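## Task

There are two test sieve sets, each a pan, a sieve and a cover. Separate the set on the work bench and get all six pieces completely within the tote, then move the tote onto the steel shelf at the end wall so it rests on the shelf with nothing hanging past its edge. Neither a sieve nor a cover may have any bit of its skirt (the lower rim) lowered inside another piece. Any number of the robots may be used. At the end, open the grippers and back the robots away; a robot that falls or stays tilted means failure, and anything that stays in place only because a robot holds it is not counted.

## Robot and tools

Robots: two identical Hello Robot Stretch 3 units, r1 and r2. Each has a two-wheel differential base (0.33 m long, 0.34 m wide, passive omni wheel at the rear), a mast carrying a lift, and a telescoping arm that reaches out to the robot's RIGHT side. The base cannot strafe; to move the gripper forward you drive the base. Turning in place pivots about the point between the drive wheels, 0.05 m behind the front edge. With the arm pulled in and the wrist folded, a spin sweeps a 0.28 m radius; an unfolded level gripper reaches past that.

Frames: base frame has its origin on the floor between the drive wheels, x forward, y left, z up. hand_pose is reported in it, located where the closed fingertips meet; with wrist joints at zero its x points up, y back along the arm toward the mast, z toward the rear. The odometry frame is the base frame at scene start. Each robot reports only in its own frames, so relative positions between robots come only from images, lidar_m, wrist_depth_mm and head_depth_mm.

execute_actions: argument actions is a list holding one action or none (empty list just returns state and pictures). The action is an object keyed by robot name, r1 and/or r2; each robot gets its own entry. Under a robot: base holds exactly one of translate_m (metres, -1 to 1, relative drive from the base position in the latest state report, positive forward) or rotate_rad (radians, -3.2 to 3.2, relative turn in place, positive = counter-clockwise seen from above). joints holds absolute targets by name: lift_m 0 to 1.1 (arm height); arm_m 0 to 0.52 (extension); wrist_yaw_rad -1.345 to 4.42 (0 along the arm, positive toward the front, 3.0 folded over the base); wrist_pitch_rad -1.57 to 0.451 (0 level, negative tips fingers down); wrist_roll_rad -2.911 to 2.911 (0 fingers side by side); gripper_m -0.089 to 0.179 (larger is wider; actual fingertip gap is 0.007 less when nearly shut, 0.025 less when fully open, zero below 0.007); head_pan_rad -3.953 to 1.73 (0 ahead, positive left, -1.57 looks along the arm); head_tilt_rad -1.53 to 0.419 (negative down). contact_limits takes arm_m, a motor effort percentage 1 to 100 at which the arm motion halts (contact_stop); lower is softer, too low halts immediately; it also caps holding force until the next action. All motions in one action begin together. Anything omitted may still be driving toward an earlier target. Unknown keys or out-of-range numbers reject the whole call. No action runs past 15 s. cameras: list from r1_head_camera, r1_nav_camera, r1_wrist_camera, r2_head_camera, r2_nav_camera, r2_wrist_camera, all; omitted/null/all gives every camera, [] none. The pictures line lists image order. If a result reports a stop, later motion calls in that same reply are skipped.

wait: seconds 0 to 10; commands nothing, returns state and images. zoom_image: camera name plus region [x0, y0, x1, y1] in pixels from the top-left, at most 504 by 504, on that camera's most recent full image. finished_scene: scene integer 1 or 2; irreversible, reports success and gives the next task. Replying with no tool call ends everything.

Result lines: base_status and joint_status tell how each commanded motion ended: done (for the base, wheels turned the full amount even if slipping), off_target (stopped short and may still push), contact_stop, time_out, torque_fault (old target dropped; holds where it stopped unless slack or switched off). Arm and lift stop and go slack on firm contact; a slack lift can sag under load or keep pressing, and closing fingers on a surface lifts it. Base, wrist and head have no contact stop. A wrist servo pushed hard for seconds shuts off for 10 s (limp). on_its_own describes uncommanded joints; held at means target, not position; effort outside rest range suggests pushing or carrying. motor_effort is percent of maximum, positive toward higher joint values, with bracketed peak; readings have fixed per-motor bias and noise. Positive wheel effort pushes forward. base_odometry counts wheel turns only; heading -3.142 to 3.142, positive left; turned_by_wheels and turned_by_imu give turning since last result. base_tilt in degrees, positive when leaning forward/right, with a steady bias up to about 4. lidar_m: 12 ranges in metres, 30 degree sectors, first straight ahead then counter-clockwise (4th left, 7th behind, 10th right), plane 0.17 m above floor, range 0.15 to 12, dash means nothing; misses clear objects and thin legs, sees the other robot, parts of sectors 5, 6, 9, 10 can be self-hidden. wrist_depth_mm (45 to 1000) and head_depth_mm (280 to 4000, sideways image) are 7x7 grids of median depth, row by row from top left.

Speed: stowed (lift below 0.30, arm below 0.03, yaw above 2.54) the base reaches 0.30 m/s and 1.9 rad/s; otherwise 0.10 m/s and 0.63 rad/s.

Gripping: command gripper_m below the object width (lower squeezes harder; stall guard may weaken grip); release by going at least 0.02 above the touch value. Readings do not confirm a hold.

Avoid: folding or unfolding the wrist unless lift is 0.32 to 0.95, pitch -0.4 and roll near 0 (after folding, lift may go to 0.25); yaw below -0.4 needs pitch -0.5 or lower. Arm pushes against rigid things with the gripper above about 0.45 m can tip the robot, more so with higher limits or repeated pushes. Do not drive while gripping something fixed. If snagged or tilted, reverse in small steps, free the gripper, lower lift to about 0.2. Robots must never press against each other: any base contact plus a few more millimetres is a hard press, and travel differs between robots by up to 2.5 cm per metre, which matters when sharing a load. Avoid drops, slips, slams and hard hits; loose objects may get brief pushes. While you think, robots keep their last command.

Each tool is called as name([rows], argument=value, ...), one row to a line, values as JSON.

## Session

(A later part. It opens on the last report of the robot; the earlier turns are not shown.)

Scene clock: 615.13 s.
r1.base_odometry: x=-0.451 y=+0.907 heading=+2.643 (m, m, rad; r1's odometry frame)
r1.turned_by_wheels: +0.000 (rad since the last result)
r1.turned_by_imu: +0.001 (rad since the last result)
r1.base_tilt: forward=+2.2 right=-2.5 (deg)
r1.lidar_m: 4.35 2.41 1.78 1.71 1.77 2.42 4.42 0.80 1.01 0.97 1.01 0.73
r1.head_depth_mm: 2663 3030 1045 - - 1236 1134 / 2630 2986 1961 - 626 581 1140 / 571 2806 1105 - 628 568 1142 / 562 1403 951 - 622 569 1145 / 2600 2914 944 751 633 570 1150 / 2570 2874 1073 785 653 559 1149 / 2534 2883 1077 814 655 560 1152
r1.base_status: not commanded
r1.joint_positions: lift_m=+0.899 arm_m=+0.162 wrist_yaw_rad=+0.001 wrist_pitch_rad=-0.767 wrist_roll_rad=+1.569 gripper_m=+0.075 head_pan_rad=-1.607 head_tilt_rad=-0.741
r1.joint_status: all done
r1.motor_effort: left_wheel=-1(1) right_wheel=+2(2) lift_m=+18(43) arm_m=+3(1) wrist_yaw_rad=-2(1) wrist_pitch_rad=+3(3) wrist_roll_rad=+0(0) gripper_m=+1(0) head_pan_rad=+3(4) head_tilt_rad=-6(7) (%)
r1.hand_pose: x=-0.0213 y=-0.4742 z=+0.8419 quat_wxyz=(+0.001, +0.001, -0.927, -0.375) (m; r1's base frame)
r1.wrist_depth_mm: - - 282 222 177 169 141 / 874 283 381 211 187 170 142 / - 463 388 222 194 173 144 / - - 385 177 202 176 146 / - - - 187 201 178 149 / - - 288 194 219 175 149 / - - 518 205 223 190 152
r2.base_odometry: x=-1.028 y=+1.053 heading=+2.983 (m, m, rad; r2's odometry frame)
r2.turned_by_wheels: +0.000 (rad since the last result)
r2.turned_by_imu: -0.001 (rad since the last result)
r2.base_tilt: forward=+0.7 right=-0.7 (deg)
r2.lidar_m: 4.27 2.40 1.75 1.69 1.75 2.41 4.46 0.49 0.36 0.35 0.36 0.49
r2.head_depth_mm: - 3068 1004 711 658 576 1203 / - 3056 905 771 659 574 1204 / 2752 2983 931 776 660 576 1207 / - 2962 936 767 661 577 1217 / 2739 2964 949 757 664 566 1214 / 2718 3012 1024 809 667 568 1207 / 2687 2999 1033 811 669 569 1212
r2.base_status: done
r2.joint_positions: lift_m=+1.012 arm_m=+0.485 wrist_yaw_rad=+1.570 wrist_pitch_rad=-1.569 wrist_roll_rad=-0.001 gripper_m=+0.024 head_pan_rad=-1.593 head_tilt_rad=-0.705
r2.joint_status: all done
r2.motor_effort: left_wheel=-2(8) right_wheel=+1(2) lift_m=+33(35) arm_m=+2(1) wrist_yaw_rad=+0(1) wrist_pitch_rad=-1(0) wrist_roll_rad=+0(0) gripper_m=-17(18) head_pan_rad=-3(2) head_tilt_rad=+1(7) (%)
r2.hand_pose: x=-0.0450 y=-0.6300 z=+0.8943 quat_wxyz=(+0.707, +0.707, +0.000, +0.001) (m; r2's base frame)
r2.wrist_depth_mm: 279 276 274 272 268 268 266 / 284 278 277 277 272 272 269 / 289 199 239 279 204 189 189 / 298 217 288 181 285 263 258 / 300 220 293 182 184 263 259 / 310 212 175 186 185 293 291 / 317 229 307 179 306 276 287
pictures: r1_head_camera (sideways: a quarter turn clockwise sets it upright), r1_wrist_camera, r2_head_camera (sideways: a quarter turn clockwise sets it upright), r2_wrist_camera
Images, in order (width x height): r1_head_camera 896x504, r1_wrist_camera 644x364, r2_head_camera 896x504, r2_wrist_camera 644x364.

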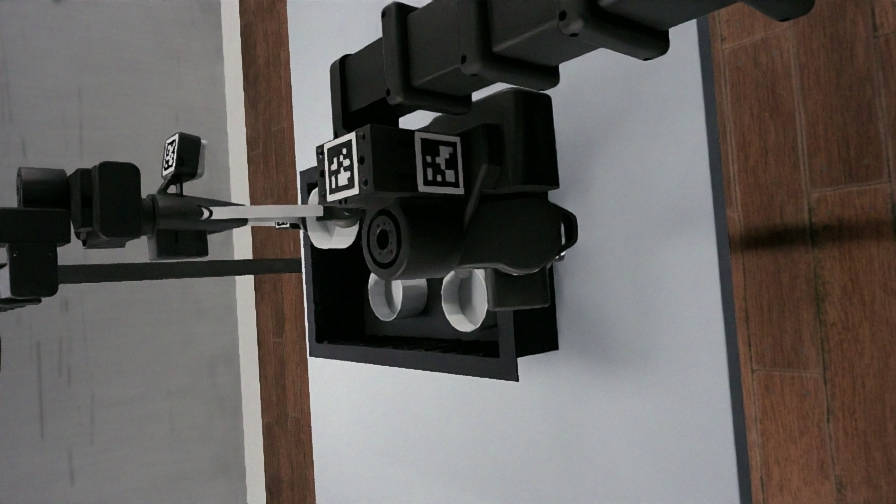

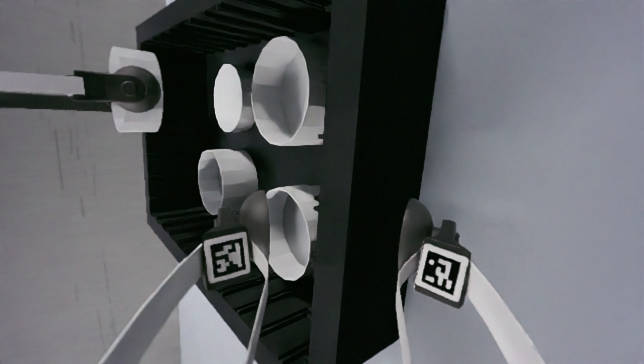

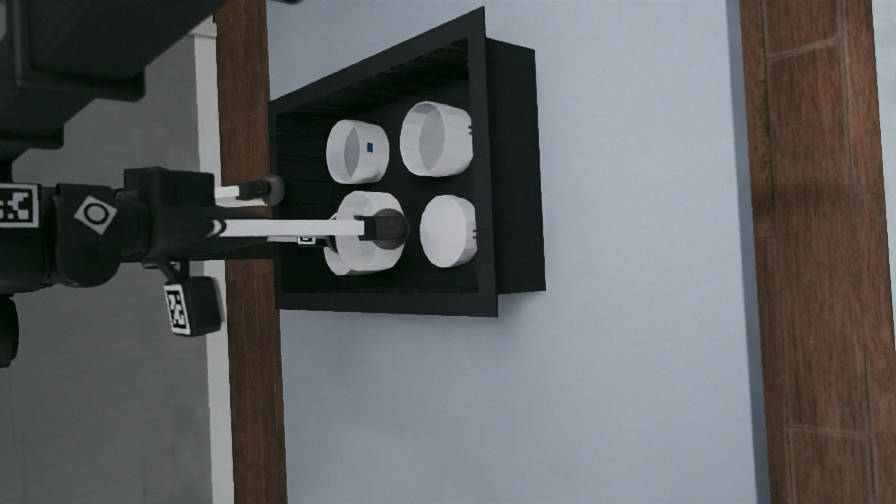

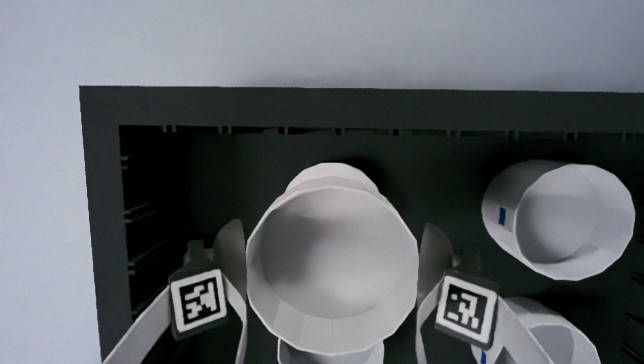

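execute_actions([
  {"r2": {"joints": {"lift_m": 0.932}}, "r1": {"joints": {"gripper_m": 0.04}}},
], cameras=["r1_wrist_camera", "r2_head_camera", "r2_wrist_camera"])

Scene clock: 626.93 s.
r1.base_odometry: x=-0.451 y=+0.907 heading=+2.643 (m, m, rad; r1's odometry frame)
r1.turned_by_wheels: +0.000 (rad since the last result)
r1.turned_by_imu: +0.001 (rad since the last result)
r1.base_tilt: forward=+2.1 right=-2.5 (deg)
r1.lidar_m: 4.34 2.41 1.77 1.71 1.77 2.42 4.41 0.80 1.01 0.97 1.01 0.73
r1.head_depth_mm: 2692 3011 1047 - - 1232 1134 / 2656 2992 1958 - 626 580 1138 / 2594 703 833 - 627 569 1143 / 1176 693 934 - 622 570 1145 / 1157 2932 942 752 633 571 1150 / 2558 2923 1073 785 653 559 1150 / 2556 2876 1078 814 655 560 1156
r1.base_status: not commanded
r1.joint_positions: lift_m=+0.899 arm_m=+0.162 wrist_yaw_rad=+0.001 wrist_pitch_rad=-0.767 wrist_roll_rad=+1.569 gripper_m=+0.040 head_pan_rad=-1.607 head_tilt_rad=-0.741
r1.joint_status: all done
r1.motor_effort: left_wheel=-1(1) right_wheel=+2(2) lift_m=+18(18) arm_m=+3(3) wrist_yaw_rad=-2(1) wrist_pitch_rad=+3(3) wrist_roll_rad=+0(0) gripper_m=+0(93) head_pan_rad=+4(4) head_tilt_rad=-6(5) (%)
r1.hand_pose: x=-0.0213 y=-0.4742 z=+0.8419 quat_wxyz=(+0.001, +0.001, -0.927, -0.375) (m; r1's base frame)
r1.wrist_depth_mm: - - 282 222 176 169 141 / 264 444 321 212 187 170 142 / - 943 378 224 195 174 144 / - - 382 174 203 176 146 / - - 404 162 210 178 148 / - - 286 193 215 180 150 / - - 475 205 225 178 152
r2.base_odometry: x=-1.028 y=+1.053 heading=+2.983 (m, m, rad; r2's odometry frame)
r2.turned_by_wheels: +0.000 (rad since the last result)
r2.turned_by_imu: -0.001 (rad since the last result)
r2.base_tilt: forward=+0.7 right=-0.6 (deg)
r2.lidar_m: 4.26 2.41 1.75 1.69 1.75 2.40 4.46 0.49 0.36 0.35 0.36 0.49
r2.head_depth_mm: 2806 2997 - 673 659 574 1203 / 2747 - 898 772 661 574 1205 / 2673 3073 939 775 662 578 1205 / 881 - 926 758 663 576 1208 / 2748 2985 957 760 663 566 1208 / 2723 2994 1026 808 667 565 1211 / 2712 2990 1035 812 670 568 1222
r2.base_status: not commanded
r2.joint_positions: lift_m=+0.932 arm_m=+0.485 wrist_yaw_rad=+1.570 wrist_pitch_rad=-1.569 wrist_roll_rad=-0.001 gripper_m=+0.024 head_pan_rad=-1.593 head_tilt_rad=-0.705
r2.joint_status: all done
r2.motor_effort: left_wheel=-2(2) right_wheel=+2(2) lift_m=+26(26) arm_m=+2(2) wrist_yaw_rad=+1(0) wrist_pitch_rad=+0(0) wrist_roll_rad=+0(0) gripper_m=-17(18) head_pan_rad=-4(2) head_tilt_rad=+1(1) (%)
r2.hand_pose: x=-0.0450 y=-0.6300 z=+0.8145 quat_wxyz=(+0.707, +0.707, +0.000, +0.001) (m; r2's base frame)
r2.wrist_depth_mm: 199 198 195 195 194 191 190 / 114 114 113 112 111 110 110 / 135 131 139 199 159 125 114 / 158 207 206 182 202 200 187 / 156 211 208 183 183 204 173 / 157 207 175 187 184 210 181 / 157 205 220 178 217 215 212
pictures: r1_wrist_camera, r2_head_camera (sideways: a quarter turn clockwise sets it upright), r2_wrist_camera
Images, in order (width x height): r1_wrist_camera 644x364, r2_head_camera 896x504, r2_wrist_camera 644x364.

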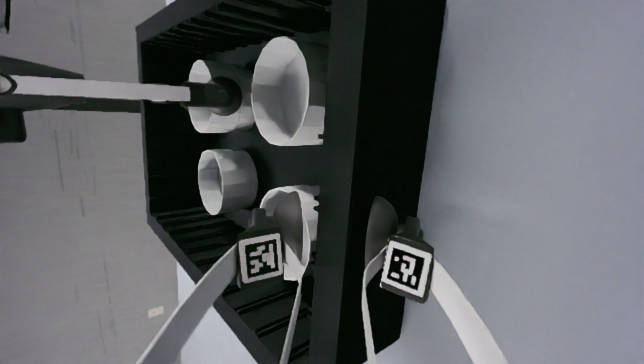

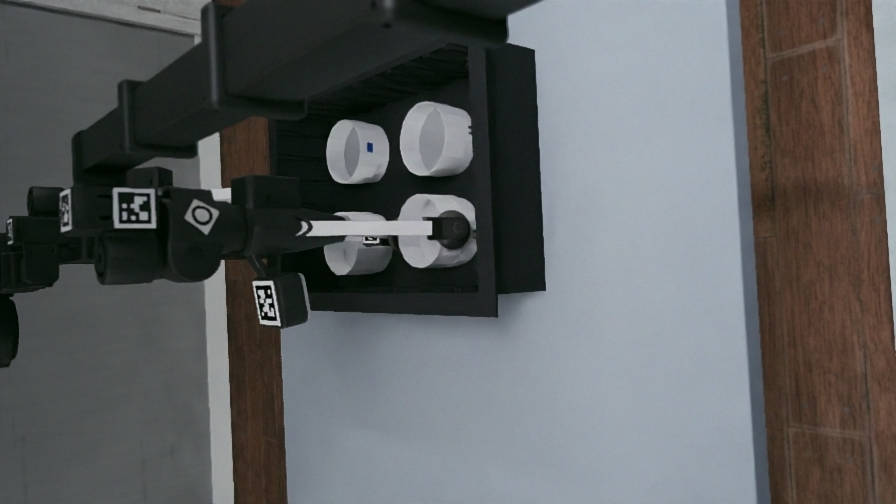

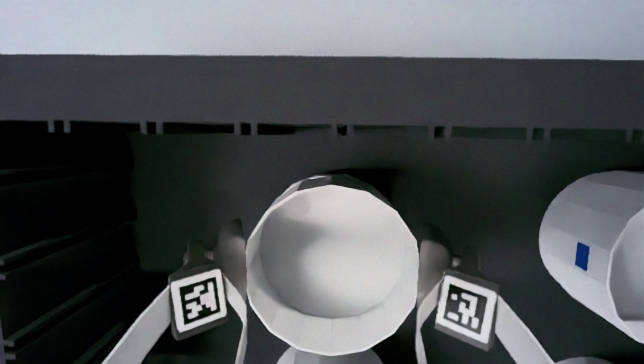

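execute_actions([
  {"r2": {"joints": {"gripper_m": 0.103}}},
], cameras=["r1_wrist_camera", "r2_head_camera", "r2_wrist_camera"])

Scene clock: 631.07 s.
r1.base_odometry: x=-0.451 y=+0.907 heading=+2.643 (m, m, rad; r1's odometry frame)
r1.turned_by_wheels: +0.000 (rad since the last result)
r1.turned_by_imu: +0.000 (rad since the last result)
r1.base_tilt: forward=+2.1 right=-2.4 (deg)
r1.lidar_m: 4.33 2.41 1.78 1.71 1.77 2.42 4.41 0.80 1.01 0.98 1.01 0.73
r1.head_depth_mm: 2670 3013 1044 - - 1234 1137 / 2650 3030 1965 - 627 581 1135 / 2601 705 829 - 628 569 1140 / 1181 693 932 - 622 568 1143 / 1157 2917 949 751 633 571 1145 / 2578 2875 1073 785 652 559 1152 / 2528 2861 1080 814 655 560 1156
r1.base_status: not commanded
r1.joint_positions: lift_m=+0.899 arm_m=+0.162 wrist_yaw_rad=+0.001 wrist_pitch_rad=-0.767 wrist_roll_rad=+1.569 gripper_m=+0.040 head_pan_rad=-1.607 head_tilt_rad=-0.741
r1.joint_status: not commanded
r1.motor_effort: left_wheel=-1(1) right_wheel=+2(2) lift_m=+18(18) arm_m=+3(3) wrist_yaw_rad=-1(1) wrist_pitch_rad=+3(3) wrist_roll_rad=+0(0) gripper_m=-1(0) head_pan_rad=+4(4) head_tilt_rad=-6(5) (%)
r1.hand_pose: x=-0.0213 y=-0.4742 z=+0.8419 quat_wxyz=(+0.001, +0.001, -0.927, -0.375) (m; r1's base frame)
r1.wrist_depth_mm: - - 285 220 177 168 141 / 261 439 317 212 187 171 143 / - 937 379 221 195 173 144 / - - 387 173 205 176 145 / - - 409 163 209 179 147 / - - 287 191 213 182 149 / - - 477 205 226 178 151
r2.base_odometry: x=-1.028 y=+1.053 heading=+2.983 (m, m, rad; r2's odometry frame)
r2.turned_by_wheels: +0.000 (rad since the last result)
r2.turned_by_imu: -0.001 (rad since the last result)
r2.base_tilt: forward=+0.7 right=-0.6 (deg)
r2.lidar_m: 4.27 2.40 1.76 1.69 1.76 2.41 4.45 0.49 0.36 0.35 0.36 0.49
r2.head_depth_mm: 2781 2997 - 671 656 573 1200 / 2734 - 901 769 662 574 1203 / 2681 3007 938 773 662 576 1202 / 879 - 924 760 661 577 1215 / 2723 2999 954 763 663 568 1215 / 2729 3024 1029 811 667 566 1215 / 2700 3009 1030 811 669 568 1218
r2.base_status: not commanded
r2.joint_positions: lift_m=+0.932 arm_m=+0.485 wrist_yaw_rad=+1.570 wrist_pitch_rad=-1.569 wrist_roll_rad=-0.001 gripper_m=+0.103 head_pan_rad=-1.593 head_tilt_rad=-0.705
r2.joint_status: all done
r2.motor_effort: left_wheel=-2(2) right_wheel=+1(2) lift_m=+26(27) arm_m=+2(2) wrist_yaw_rad=+0(0) wrist_pitch_rad=-1(0) wrist_roll_rad=+0(0) gripper_m=+0(81) head_pan_rad=-3(2) head_tilt_rad=+1(1) (%)
r2.hand_pose: x=-0.0450 y=-0.6300 z=+0.8145 quat_wxyz=(+0.707, +0.707, +0.000, +0.001) (m; r2's base frame)
r2.wrist_depth_mm: 199 198 195 196 193 192 190 / 114 114 113 112 111 111 110 / 135 131 139 198 159 126 114 / 159 205 206 183 202 201 188 / 157 212 210 184 185 204 173 / 158 198 202 189 186 210 183 / 156 222 220 178 217 215 214
pictures: r1_wrist_camera, r2_head_camera (sideways: a quarter turn clockwise sets it upright), r2_wrist_camera
Images, in order (width x height): r1_wrist_camera 644x364, r2_head_camera 896x504, r2_wrist_camera 644x364.

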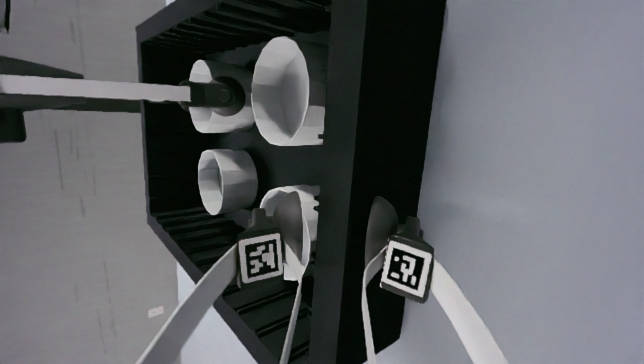

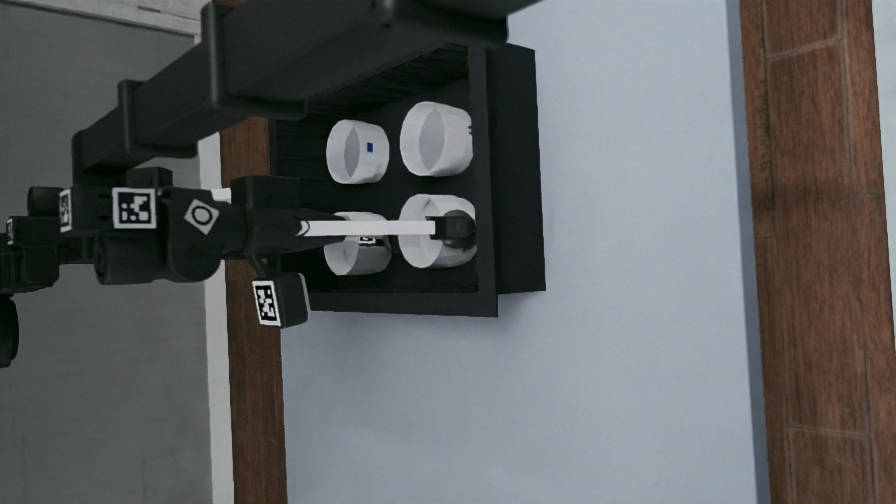

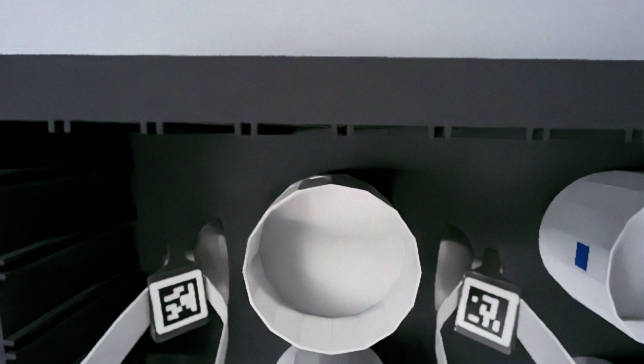

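execute_actions([
  {"r2": {"base": {"translate_m": -0.03}, "joints": {"lift_m": 1.0}}, "r1": {"joints": {"gripper_m": 0.0}}},
], cameras=["r1_wrist_camera", "r2_wrist_camera"])

Scene clock: 662.73 s.
r1.base_odometry: x=-0.451 y=+0.907 heading=+2.643 (m, m, rad; r1's odometry frame)
r1.turned_by_wheels: +0.000 (rad since the last result)
r1.turned_by_imu: +0.001 (rad since the last result)
r1.base_tilt: forward=+2.1 right=-2.4 (deg)
r1.lidar_m: 4.34 2.41 1.78 1.71 1.77 2.41 4.41 0.80 1.01 0.98 1.01 0.73
r1.head_depth_mm: 2678 3040 1043 - - 1235 1135 / 2626 2992 1962 - 627 580 1139 / 2587 2915 2829 - 628 569 1142 / 571 654 924 - 622 570 1141 / 2503 2924 943 750 633 570 1145 / 2568 2916 1069 784 652 559 1149 / 2539 2858 1078 815 655 561 1155
r1.base_status: not commanded
r1.joint_positions: lift_m=+0.899 arm_m=+0.162 wrist_yaw_rad=+0.000 wrist_pitch_rad=-0.769 wrist_roll_rad=+1.571 gripper_m=+0.001 head_pan_rad=-1.607 head_tilt_rad=-0.741
r1.joint_status: all done
r1.motor_effort: left_wheel=-1(1) right_wheel=+2(2) lift_m=+18(18) arm_m=+3(3) wrist_yaw_rad=+0(1) wrist_pitch_rad=+3(4) wrist_roll_rad=-1(1) gripper_m=-11(99) head_pan_rad=+4(4) head_tilt_rad=-6(6) (%)
r1.hand_pose: x=-0.0214 y=-0.4739 z=+0.8416 quat_wxyz=(+0.000, +0.000, -0.927, -0.376) (m; r1's base frame)
r1.wrist_depth_mm: - - 283 221 178 168 141 / - 459 359 210 188 171 142 / 866 280 379 216 195 173 144 / - - 386 173 204 175 146 / - - 400 156 209 178 148 / - - 312 196 211 182 150 / - - 265 206 229 179 152
r2.base_odometry: x=-0.998 y=+1.048 heading=+2.983 (m, m, rad; r2's odometry frame)
r2.turned_by_wheels: +0.000 (rad since the last result)
r2.turned_by_imu: -0.001 (rad since the last result)
r2.base_tilt: forward=+0.8 right=-0.6 (deg)
r2.lidar_m: 4.29 2.40 1.75 1.69 1.76 2.40 4.42 0.49 0.36 0.35 0.36 0.49
r2.head_depth_mm: - 3075 1009 796 658 573 1206 / - 3064 932 725 660 574 1206 / 2797 2972 928 770 662 576 1208 / - 1477 925 741 662 576 1211 / 2734 2998 943 741 663 566 1209 / 2665 2978 1027 809 665 566 1218 / 2718 2995 1033 815 668 567 1213
r2.base_status: done
r2.joint_positions: lift_m=+1.000 arm_m=+0.485 wrist_yaw_rad=+1.570 wrist_pitch_rad=-1.569 wrist_roll_rad=-0.001 gripper_m=+0.103 head_pan_rad=-1.593 head_tilt_rad=-0.705
r2.joint_status: all done
r2.motor_effort: left_wheel=-2(9) right_wheel=+1(3) lift_m=+32(31) arm_m=+1(1) wrist_yaw_rad=-1(0) wrist_pitch_rad=-1(0) wrist_roll_rad=+0(0) gripper_m=+1(1) head_pan_rad=-2(2) head_tilt_rad=+2(2) (%)
r2.hand_pose: x=-0.0450 y=-0.6300 z=+0.8823 quat_wxyz=(+0.707, +0.707, +0.000, +0.001) (m; r2's base frame)
r2.wrist_depth_mm: 265 178 177 177 175 174 252 / 271 191 214 210 203 191 184 / 277 217 271 248 265 260 240 / 281 218 277 249 272 248 244 / 290 219 282 254 278 273 248 / 296 205 288 268 283 264 278 / 305 232 297 273 291 278 264
pictures: r1_wrist_camera, r2_wrist_camera
Images, in order (width x height): r1_wrist_camera 644x364, r2_wrist_camera 644x364.

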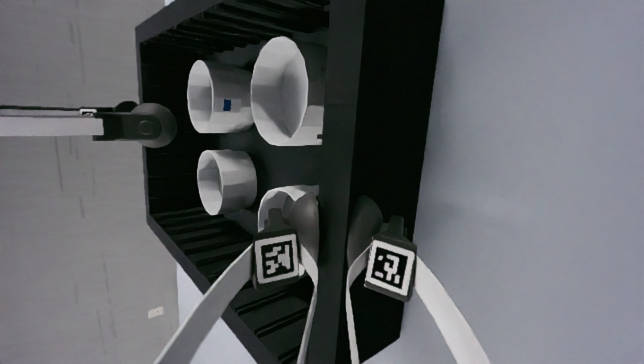

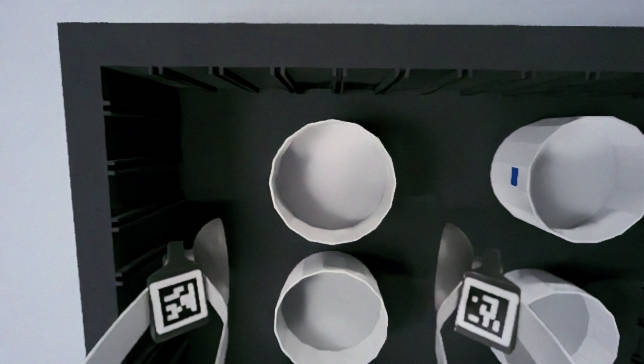

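execute_actions([
  {"r2": {"joints": {"lift_m": 1.008, "arm_m": 0.189, "wrist_yaw_rad": 0.0, "wrist_pitch_rad": -0.76, "wrist_roll_rad": -1.57, "gripper_m": 0.105, "head_tilt_rad": -0.75}}, "r1": {"joints": {"gripper_m": -0.028, "head_pan_rad": -1.5, "head_tilt_rad": -0.55}}},
], cameras=["r1_head_camera", "r1_wrist_camera", "r2_head_camera", "r2_wrist_camera"])

Scene clock: 672.93 s.
r1.base_odometry: x=-0.451 y=+0.907 heading=+2.643 (m, m, rad; r1's odometry frame)
r1.turned_by_wheels: +0.000 (rad since the last result)
r1.turned_by_imu: +0.001 (rad since the last result)
r1.base_tilt: forward=+2.2 right=-2.5 (deg)
r1.lidar_m: 4.34 2.41 1.78 1.71 1.77 2.42 4.41 0.80 1.01 0.97 1.01 0.73
r1.head_depth_mm: 2542 2787 3084 1094 - 586 507 / 2560 2802 3075 1961 - 596 508 / 1231 907 1481 954 - 582 510 / 2462 2781 3132 950 804 601 512 / 2562 2811 3134 1064 730 620 514 / 2585 2818 3142 1072 789 624 528 / 2574 2861 3110 1078 792 625 529
r1.base_status: not commanded
r1.joint_positions: lift_m=+0.899 arm_m=+0.162 wrist_yaw_rad=+0.000 wrist_pitch_rad=-0.769 wrist_roll_rad=+1.572 gripper_m=-0.027 head_pan_rad=-1.507 head_tilt_rad=-0.557
r1.joint_status: all done
r1.motor_effort: left_wheel=-1(1) right_wheel=+2(2) lift_m=+18(18) arm_m=+3(3) wrist_yaw_rad=-1(0) wrist_pitch_rad=+3(3) wrist_roll_rad=-1(1) gripper_m=-24(100) head_pan_rad=+4(14) head_tilt_rad=+4(22) (%)
r1.hand_pose: x=-0.0214 y=-0.4739 z=+0.8416 quat_wxyz=(+0.000, +0.000, -0.927, -0.376) (m; r1's base frame)
r1.wrist_depth_mm: - - 285 218 177 169 141 / - 459 350 210 188 170 142 / - 919 377 215 195 174 144 / - - 384 175 203 175 146 / - - 400 155 210 178 147 / - - 314 197 212 181 149 / - - 261 206 231 180 152
r2.base_odometry: x=-0.998 y=+1.048 heading=+2.983 (m, m, rad; r2's odometry frame)
r2.turned_by_wheels: +0.000 (rad since the last result)
r2.turned_by_imu: -0.001 (rad since the last result)
r2.base_tilt: forward=+0.8 right=-0.6 (deg)
r2.lidar_m: 4.28 2.40 1.76 1.69 1.76 2.40 4.42 0.49 0.36 0.35 0.36 0.49
r2.head_depth_mm: - 2958 916 744 638 584 1185 / - - 780 688 639 584 1188 / - - - 686 641 587 1190 / 877 - - 682 643 576 1196 / 2760 3016 919 712 645 576 1194 / 2752 3013 983 774 647 577 1195 / 2703 2960 970 774 647 579 1199
r2.base_status: not commanded
r2.joint_positions: lift_m=+1.008 arm_m=+0.189 wrist_yaw_rad=+0.001 wrist_pitch_rad=-0.774 wrist_roll_rad=-1.568 gripper_m=+0.105 head_pan_rad=-1.593 head_tilt_rad=-0.740
r2.joint_status: all done
r2.motor_effort: left_wheel=-2(3) right_wheel=+1(1) lift_m=+32(32) arm_m=-3(3) wrist_yaw_rad=-1(3) wrist_pitch_rad=+4(4) wrist_roll_rad=-1(1) gripper_m=+1(17) head_pan_rad=-2(2) head_tilt_rad=-4(8) (%)
r2.hand_pose: x=-0.0211 y=-0.5006 z=+0.9503 quat_wxyz=(+0.926, +0.378, -0.001, +0.000) (m; r2's base frame)
r2.wrist_depth_mm: 228 263 318 398 527 - - / 231 265 239 381 541 - - / 236 269 268 379 465 - - / 239 277 333 379 520 - 495 / 245 279 353 408 520 - - / 247 273 362 404 492 - - / 250 298 324 373 624 - -
pictures: r1_head_camera (sideways: a quarter turn clockwise sets it upright), r1_wrist_camera, r2_head_camera (sideways: a quarter turn clockwise sets it upright), r2_wrist_camera
Images, in order (width x height): r1_head_camera 896x504, r1_wrist_camera 644x364, r2_head_camera 896x504, r2_wrist_camera 644x364.

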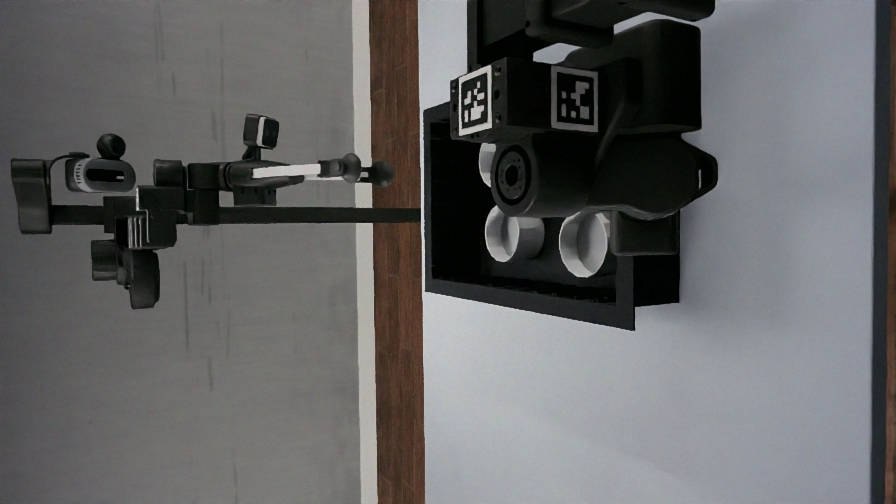

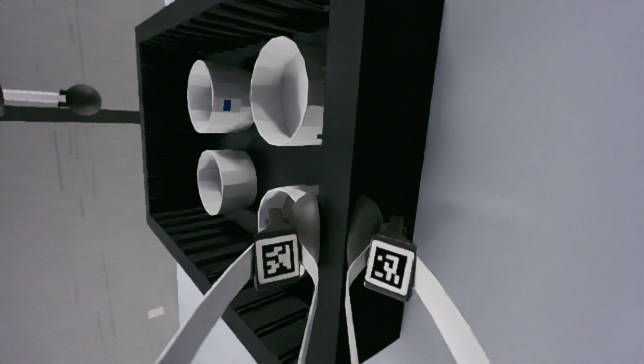

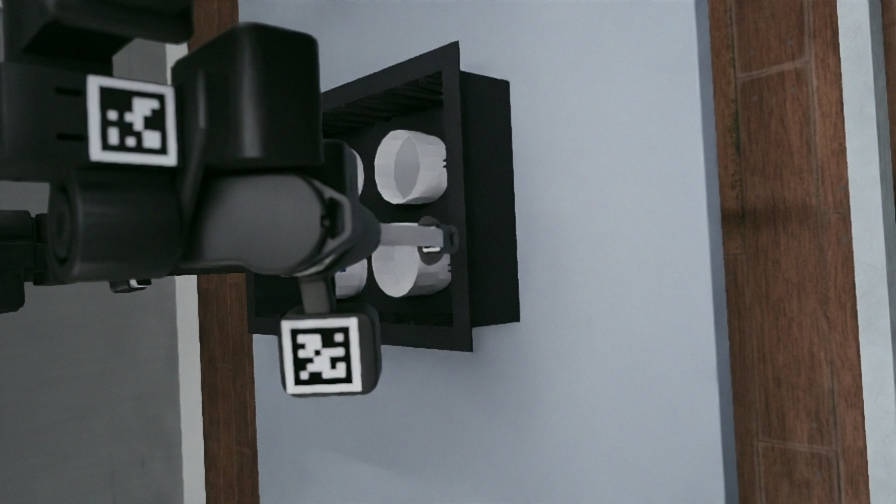

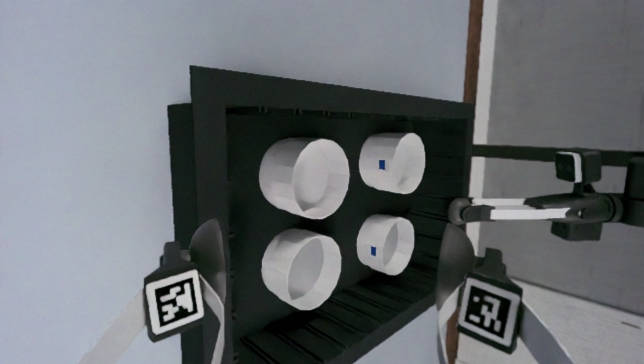

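execute_actions([
  {"r2": {"joints": {"lift_m": 0.902, "arm_m": 0.185, "gripper_m": 0.088}}},
], cameras=["r1_head_camera", "r2_head_camera", "r2_wrist_camera"])

Scene clock: 699.30 s.
r1.base_odometry: x=-0.451 y=+0.907 heading=+2.643 (m, m, rad; r1's odometry frame)
r1.turned_by_wheels: +0.000 (rad since the last result)
r1.turned_by_imu: +0.001 (rad since the last result)
r1.base_tilt: forward=+2.1 right=-2.5 (deg)
r1.lidar_m: 4.34 2.41 1.77 1.71 1.77 2.42 4.37 0.80 1.01 0.97 1.01 0.73
r1.head_depth_mm: 2532 2794 3107 1091 - 586 507 / 2559 2814 3074 1962 - 594 507 / 1229 2760 1000 939 - 582 509 / 2515 1284 3137 953 806 601 511 / 2582 2845 3131 1067 731 620 513 / 2571 2844 3140 1073 789 623 528 / 2560 2834 3152 1083 793 625 530
r1.base_status: not commanded
r1.joint_positions: lift_m=+0.899 arm_m=+0.162 wrist_yaw_rad=+0.000 wrist_pitch_rad=-0.769 wrist_roll_rad=+1.572 gripper_m=-0.027 head_pan_rad=-1.507 head_tilt_rad=-0.557
r1.joint_status: not commanded
r1.motor_effort: left_wheel=+0(1) right_wheel=+2(2) lift_m=+18(18) arm_m=+3(3) wrist_yaw_rad=-1(1) wrist_pitch_rad=+4(3) wrist_roll_rad=-1(1) gripper_m=-24(23) head_pan_rad=+3(4) head_tilt_rad=+3(5) (%)
r1.hand_pose: x=-0.0214 y=-0.4739 z=+0.8416 quat_wxyz=(+0.000, +0.000, -0.927, -0.376) (m; r1's base frame)
r1.wrist_depth_mm: - - 281 215 179 168 141 / 462 452 355 212 188 171 142 / - 473 382 215 195 173 144 / - - 385 175 202 177 146 / - - 405 156 209 178 148 / - - 312 197 213 182 149 / - - 261 205 229 179 152
r2.base_odometry: x=-0.998 y=+1.048 heading=+2.983 (m, m, rad; r2's odometry frame)
r2.turned_by_wheels: +0.000 (rad since the last result)
r2.turned_by_imu: -0.001 (rad since the last result)
r2.base_tilt: forward=+0.8 right=-0.6 (deg)
r2.lidar_m: 4.28 2.40 1.76 1.69 1.75 2.40 4.43 0.49 0.36 0.35 0.36 0.49
r2.head_depth_mm: 2798 2996 - 706 625 583 1182 / 2796 2967 - - 642 586 1188 / 2730 2965 - - 641 585 1185 / 899 1505 928 731 642 576 1192 / 2759 3005 893 774 645 576 1195 / 2748 2949 967 773 644 577 1200 / 2741 2919 966 777 646 580 1206
r2.base_status: not commanded
r2.joint_positions: lift_m=+0.902 arm_m=+0.185 wrist_yaw_rad=+0.001 wrist_pitch_rad=-0.774 wrist_roll_rad=-1.568 gripper_m=+0.088 head_pan_rad=-1.593 head_tilt_rad=-0.740
r2.joint_status: all done
r2.motor_effort: left_wheel=-2(2) right_wheel=+2(1) lift_m=+25(28) arm_m=-3(4) wrist_yaw_rad=-1(1) wrist_pitch_rad=+4(4) wrist_roll_rad=-1(1) gripper_m=+1(63) head_pan_rad=-2(1) head_tilt_rad=-4(3) (%)
r2.hand_pose: x=-0.0211 y=-0.4967 z=+0.8446 quat_wxyz=(+0.926, +0.378, -0.001, +0.000) (m; r2's base frame)
r2.wrist_depth_mm: 147 167 200 243 333 505 - / 150 169 203 152 185 485 - / 152 173 202 171 324 385 - / 154 176 207 176 303 428 - / 156 178 209 181 312 469 485 / 159 179 220 185 315 473 - / 162 179 225 190 333 421 -
pictures: r1_head_camera (sideways: a quarter turn clockwise sets it upright), r2_head_camera (sideways: a quarter turn clockwise sets it upright), r2_wrist_camera
Images, in order (width x height): r1_head_camera 896x504, r2_head_camera 896x504, r2_wrist_camera 644x364.

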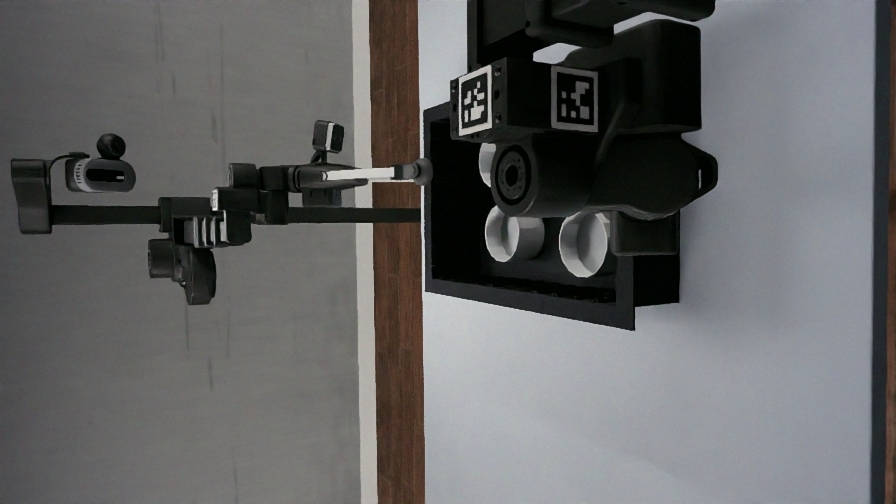

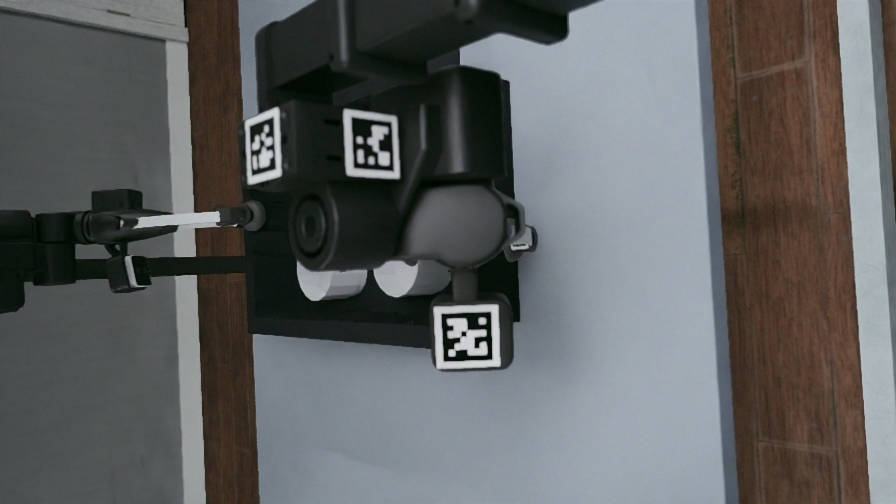

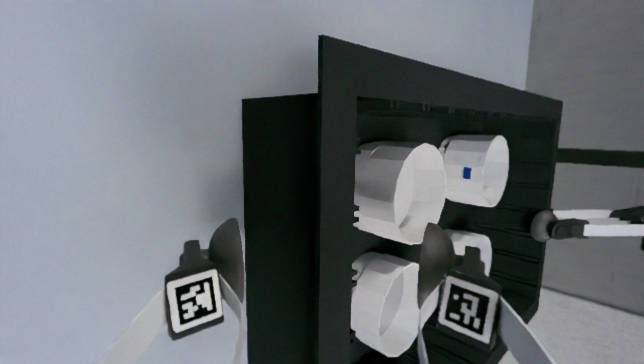

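execute_actions([
  {"r2": {"joints": {"gripper_m": -0.035}}},
], cameras=["r1_wrist_camera", "r2_wrist_camera"])

Scene clock: 704.73 s.
r1.base_odometry: x=-0.451 y=+0.907 heading=+2.643 (m, m, rad; r1's odometry frame)
r1.turned_by_wheels: +0.000 (rad since the last result)
r1.turned_by_imu: +0.001 (rad since the last result)
r1.base_tilt: forward=+2.1 right=-2.5 (deg)
r1.lidar_m: 4.33 2.41 1.77 1.71 1.77 2.42 4.42 0.80 1.01 0.97 1.01 0.73
r1.head_depth_mm: 2555 2789 3096 1094 - 584 507 / 2528 2781 3064 1971 - 596 508 / 1237 2747 994 947 - 581 510 / 2535 1283 3111 951 805 600 511 / 2570 2805 3146 1068 732 620 513 / 2599 2843 3146 1073 789 623 528 / 2591 2862 3159 1079 789 625 530
r1.base_status: not commanded
r1.joint_positions: lift_m=+0.899 arm_m=+0.162 wrist_yaw_rad=+0.000 wrist_pitch_rad=-0.769 wrist_roll_rad=+1.572 gripper_m=-0.027 head_pan_rad=-1.507 head_tilt_rad=-0.557
r1.joint_status: not commanded
r1.motor_effort: left_wheel=-1(1) right_wheel=+2(2) lift_m=+18(18) arm_m=+3(3) wrist_yaw_rad=-1(0) wrist_pitch_rad=+3(3) wrist_roll_rad=-1(1) gripper_m=-24(24) head_pan_rad=+3(4) head_tilt_rad=+4(3) (%)
r1.hand_pose: x=-0.0214 y=-0.4739 z=+0.8416 quat_wxyz=(+0.000, +0.000, -0.927, -0.376) (m; r1's base frame)
r1.wrist_depth_mm: - - 280 217 179 169 140 / 466 453 351 210 188 170 143 / - 470 377 215 195 173 143 / - - 388 174 203 175 146 / - - 404 156 210 178 147 / - - 312 196 211 182 150 / - - 264 206 230 179 152
r2.base_odometry: x=-0.998 y=+1.048 heading=+2.983 (m, m, rad; r2's odometry frame)
r2.turned_by_wheels: +0.000 (rad since the last result)
r2.turned_by_imu: -0.001 (rad since the last result)
r2.base_tilt: forward=+0.8 right=-0.7 (deg)
r2.lidar_m: 4.30 2.40 1.75 1.69 1.75 2.40 4.42 0.49 0.36 0.35 0.36 0.49
r2.head_depth_mm: 2829 2955 - 705 625 584 1183 / 2801 2968 - - 639 585 1188 / 2745 2998 - - 641 587 1186 / 905 1489 926 732 643 576 1194 / 2757 3003 894 755 645 576 1190 / 2719 2958 963 774 645 577 1195 / 2754 2954 968 777 647 579 1200
r2.base_status: not commanded
r2.joint_positions: lift_m=+0.902 arm_m=+0.185 wrist_yaw_rad=+0.001 wrist_pitch_rad=-0.771 wrist_roll_rad=-1.569 gripper_m=-0.034 head_pan_rad=-1.593 head_tilt_rad=-0.740
r2.joint_status: all done
r2.motor_effort: left_wheel=-2(2) right_wheel=+0(0) lift_m=+26(26) arm_m=-2(2) wrist_yaw_rad=-1(1) wrist_pitch_rad=+3(4) wrist_roll_rad=+0(1) gripper_m=-16(89) head_pan_rad=-2(2) head_tilt_rad=-4(4) (%)
r2.hand_pose: x=-0.0211 y=-0.4973 z=+0.8452 quat_wxyz=(+0.927, +0.376, +0.000, +0.000) (m; r2's base frame)
r2.wrist_depth_mm: 148 167 202 243 338 514 - / 150 171 204 153 185 489 - / 152 175 202 170 325 398 - / 155 176 206 174 303 422 - / 158 180 212 156 352 461 485 / 159 182 211 157 401 468 - / 162 185 227 189 340 411 -
pictures: r1_wrist_camera, r2_wrist_camera
Images, in order (width x height): r1_wrist_camera 644x364, r2_wrist_camera 644x364.

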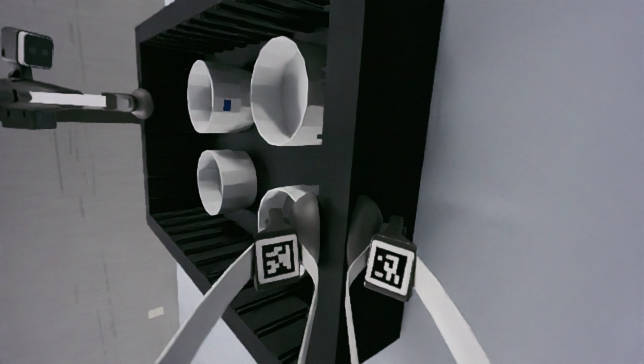

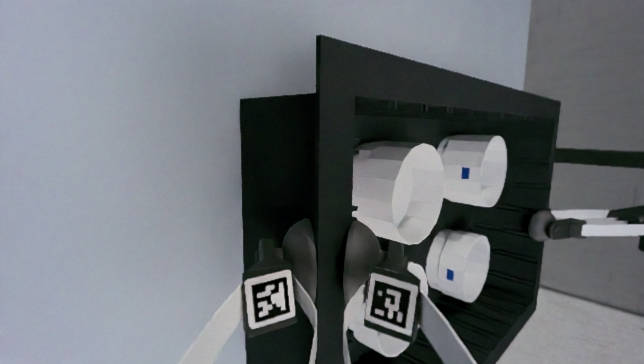

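execute_actions([
  {"r1": {"base": {"translate_m": 0.4985}, "joints": {"lift_m": 0.954}}, "r2": {"base": {"translate_m": -0.5}, "joints": {"lift_m": 0.957}}},
], cameras=["r1_head_camera", "r1_wrist_camera", "r2_head_camera", "r2_wrist_camera"])

Scene clock: 714.30 s.
r1.base_odometry: x=-0.889 y=+1.146 heading=+2.642 (m, m, rad; r1's odometry frame)
r1.turned_by_wheels: +0.000 (rad since the last result)
r1.turned_by_imu: +0.001 (rad since the last result)
r1.base_tilt: forward=+2.1 right=-2.4 (deg)
r1.lidar_m: 3.84 2.45 1.75 1.71 1.78 2.42 1.28 1.27 1.01 0.97 0.36 4.00
r1.head_depth_mm: 2540 2791 3071 - - 611 506 / 2523 2789 3007 - - 613 507 / 1229 1277 1430 - - 616 510 / 2527 1265 3086 905 706 618 512 / 2555 2826 3104 1017 705 620 512 / 2581 2823 3188 2614 853 623 515 / 2573 2820 3145 2613 1926 1519 529
r1.base_status: done
r1.joint_positions: lift_m=+0.953 arm_m=+0.162 wrist_yaw_rad=-0.002 wrist_pitch_rad=-0.775 wrist_roll_rad=+1.572 gripper_m=-0.027 head_pan_rad=-1.507 head_tilt_rad=-0.556
r1.joint_status: all done
r1.motor_effort: left_wheel=-1(3) right_wheel=+2(9) lift_m=+51(53) arm_m=+1(3) wrist_yaw_rad=+2(3) wrist_pitch_rad=+6(5) wrist_roll_rad=-1(1) gripper_m=-26(25) head_pan_rad=+4(3) head_tilt_rad=+3(4) (%)
r1.hand_pose: x=-0.0219 y=-0.4729 z=+0.8951 quat_wxyz=(-0.001, -0.001, -0.926, -0.378) (m; r1's base frame)
r1.wrist_depth_mm: - - 280 215 179 216 181 / 458 442 353 211 188 218 182 / - 472 383 223 199 221 185 / - - 387 178 212 226 189 / - - 399 153 265 229 189 / - - 317 182 262 232 192 / - - - 202 288 229 194
r2.base_odometry: x=-0.504 y=+0.969 heading=+2.982 (m, m, rad; r2's odometry frame)
r2.turned_by_wheels: +0.000 (rad since the last result)
r2.turned_by_imu: -0.001 (rad since the last result)
r2.base_tilt: forward=+0.7 right=-0.5 (deg)
r2.lidar_m: 4.78 2.40 1.76 1.69 1.76 2.40 3.93 4.08 0.36 0.35 0.36 0.49
r2.head_depth_mm: 2776 - - 743 639 584 922 / 2736 - - 656 639 586 1190 / 2726 - - 651 641 586 1191 / 876 2947 809 708 645 576 1193 / 2726 2931 820 713 643 575 1194 / 2719 2963 967 753 646 578 1195 / 2695 2964 969 775 649 579 1198
r2.base_status: done
r2.joint_positions: lift_m=+0.957 arm_m=+0.185 wrist_yaw_rad=+0.000 wrist_pitch_rad=-0.770 wrist_roll_rad=-1.569 gripper_m=-0.034 head_pan_rad=-1.593 head_tilt_rad=-0.740
r2.joint_status: all done
r2.motor_effort: left_wheel=-2(8) right_wheel=+2(5) lift_m=+36(41) arm_m=-3(2) wrist_yaw_rad=+0(0) wrist_pitch_rad=+3(3) wrist_roll_rad=+0(0) gripper_m=-16(17) head_pan_rad=-1(2) head_tilt_rad=-3(4) (%)
r2.hand_pose: x=-0.0213 y=-0.4974 z=+0.8998 quat_wxyz=(+0.927, +0.376, +0.000, +0.000) (m; r2's base frame)
r2.wrist_depth_mm: 190 215 260 315 437 - - / 194 220 259 154 184 640 - / 196 224 248 169 321 428 - / 199 227 253 173 306 449 - / 201 230 259 156 382 469 485 / 204 237 272 158 407 467 - / 207 240 267 196 341 422 -
pictures: r1_head_camera (sideways: a quarter turn clockwise sets it upright), r1_wrist_camera, r2_head_camera (sideways: a quarter turn clockwise sets it upright), r2_wrist_camera
Images, in order (width x height): r1_head_camera 896x504, r1_wrist_camera 644x364, r2_head_camera 896x504, r2_wrist_camera 644x364.

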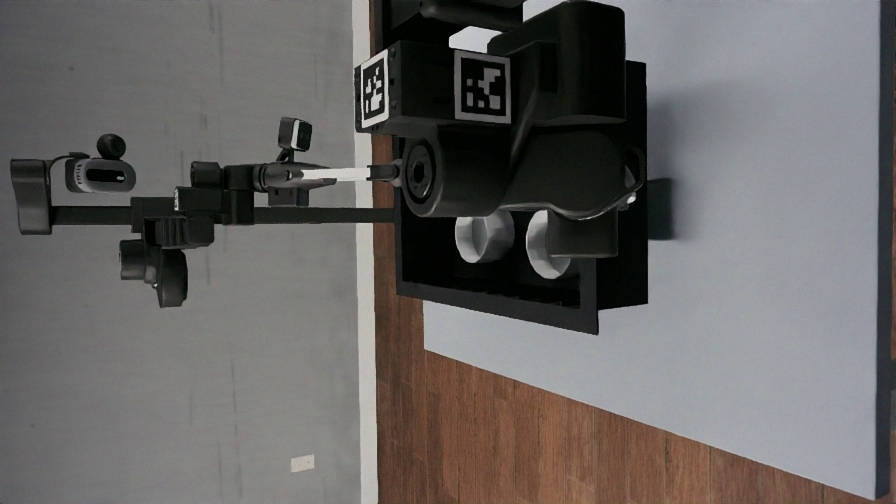

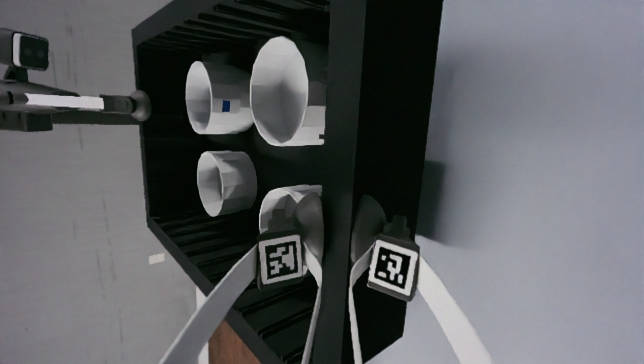

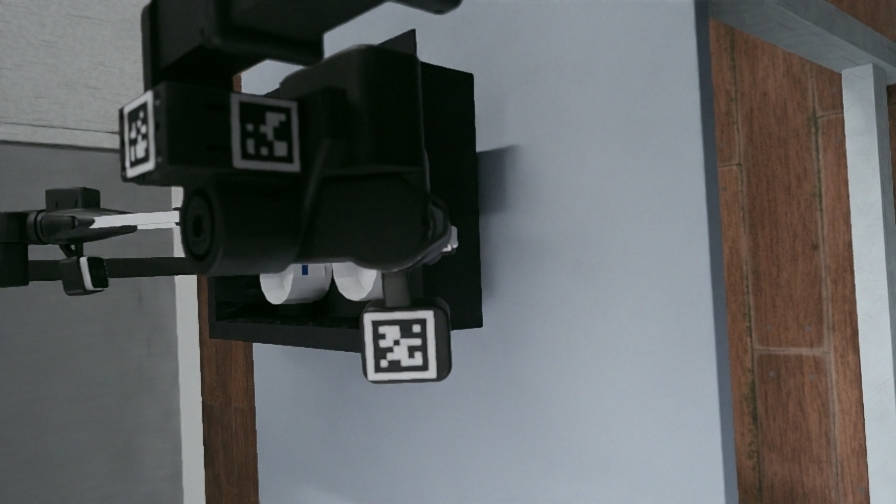

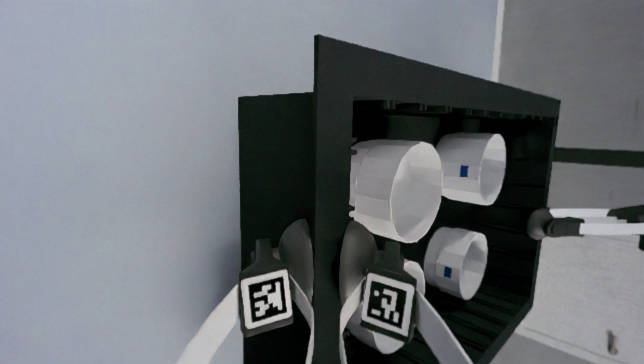

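execute_actions([
  {"r1": {"base": {"translate_m": 0.8973}, "joints": {"arm_m": 0.167}}, "r2": {"base": {"translate_m": -0.9}}},
], cameras=["r1_head_camera", "r1_wrist_camera", "r2_wrist_camera"])

Scene clock: 729.40 s.
r1.base_odometry: x=-1.677 y=+1.576 heading=+2.642 (m, m, rad; r1's odometry frame)
r1.turned_by_wheels: +0.000 (rad since the last result)
r1.turned_by_imu: +0.002 (rad since the last result)
r1.base_tilt: forward=+2.2 right=-2.5 (deg)
r1.lidar_m: 2.95 2.44 1.78 1.70 1.78 2.43 2.15 0.77 1.19 1.32 3.17 3.07
r1.head_depth_mm: 2534 2772 3036 - 1696 1484 1235 / 2566 2822 3065 - - 1488 1235 / 1225 1270 1427 - - 1491 1234 / 2536 1261 3061 907 707 1459 1243 / 2559 2799 3093 2478 1710 1513 1250 / 2573 2814 3157 2619 1925 1518 1251 / 2606 2823 3137 2645 1934 1523 1254
r1.base_status: done
r1.joint_positions: lift_m=+0.953 arm_m=+0.167 wrist_yaw_rad=-0.001 wrist_pitch_rad=-0.790 wrist_roll_rad=+1.572 gripper_m=-0.027 head_pan_rad=-1.507 head_tilt_rad=-0.556
r1.joint_status: all done
r1.motor_effort: left_wheel=-1(3) right_wheel=+2(8) lift_m=+50(51) arm_m=+2(2) wrist_yaw_rad=+2(3) wrist_pitch_rad=+10(10) wrist_roll_rad=-1(1) gripper_m=-27(26) head_pan_rad=+4(3) head_tilt_rad=+2(4) (%)
r1.hand_pose: x=-0.0217 y=-0.4749 z=+0.8928 quat_wxyz=(+0.000, -0.001, -0.923, -0.385) (m; r1's base frame)
r1.wrist_depth_mm: - - 280 214 179 909 731 / - 439 345 211 187 910 760 / - 462 372 222 199 919 748 / - - 377 266 213 935 784 / - - 391 155 - 946 797 / - - 313 196 - 981 796 / - - 270 201 - 928 812
r2.base_odometry: x=+0.384 y=+0.826 heading=+2.982 (m, m, rad; r2's odometry frame)
r2.turned_by_wheels: +0.000 (rad since the last result)
r2.turned_by_imu: -0.003 (rad since the last result)
r2.base_tilt: forward=+0.7 right=-0.6 (deg)
r2.lidar_m: 1.34 2.40 1.76 1.69 1.75 2.41 3.03 3.15 3.18 1.32 1.15 0.69
r2.head_depth_mm: 2777 - - 1829 1573 1352 1186 / 2784 - - 648 1580 1355 1188 / 2697 - - 648 1577 1364 1185 / 870 2933 803 655 1586 1358 1190 / 2723 3000 818 1681 1586 1364 1197 / 2728 2928 2363 1861 1592 1369 1193 / 2705 2963 2406 1904 1591 1369 1206
r2.base_status: done
r2.joint_positions: lift_m=+0.957 arm_m=+0.185 wrist_yaw_rad=+0.000 wrist_pitch_rad=-0.785 wrist_roll_rad=-1.569 gripper_m=-0.034 head_pan_rad=-1.593 head_tilt_rad=-0.740
r2.joint_status: not commanded
r2.motor_effort: left_wheel=-2(8) right_wheel=+1(2) lift_m=+36(36) arm_m=-2(3) wrist_yaw_rad=+1(1) wrist_pitch_rad=+7(7) wrist_roll_rad=+0(0) gripper_m=-17(17) head_pan_rad=-2(2) head_tilt_rad=-4(4) (%)
r2.hand_pose: x=-0.0213 y=-0.4945 z=+0.8973 quat_wxyz=(+0.924, +0.383, +0.000, +0.000) (m; r2's base frame)
r2.wrist_depth_mm: 778 906 - - - - - / 798 931 - 152 185 - - / 821 945 - 153 317 417 - / 842 965 - 180 300 429 - / 838 971 - 155 349 456 482 / 863 - - 156 410 457 - / 868 - - 195 336 411 -
pictures: r1_head_camera (sideways: a quarter turn clockwise sets it upright), r1_wrist_camera, r2_wrist_camera
Images, in order (width x height): r1_head_camera 896x504, r1_wrist_camera 644x364, r2_wrist_camera 644x364.

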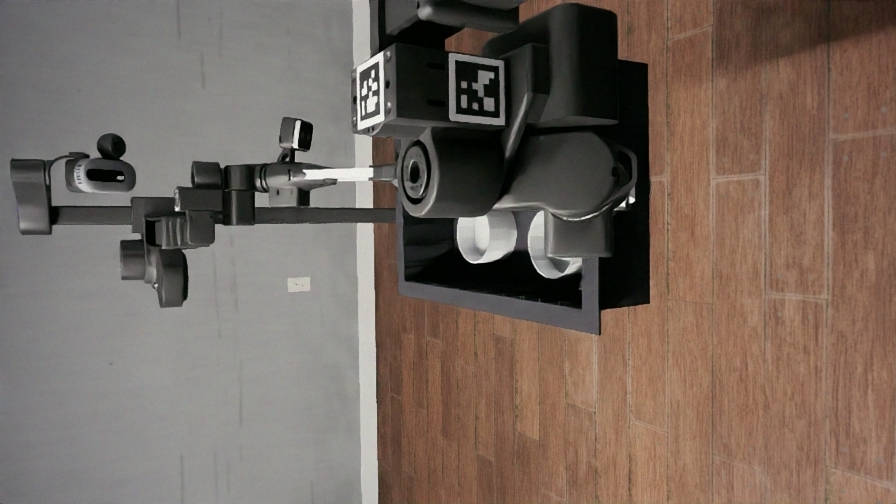

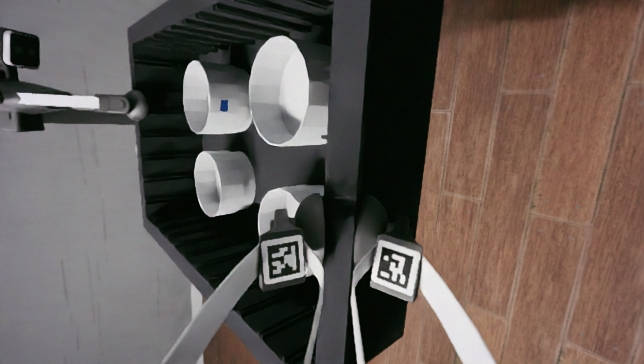

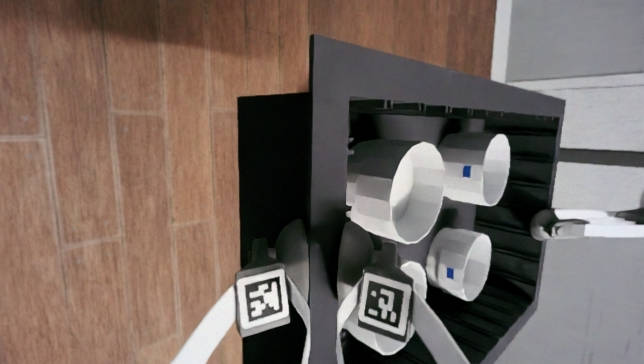

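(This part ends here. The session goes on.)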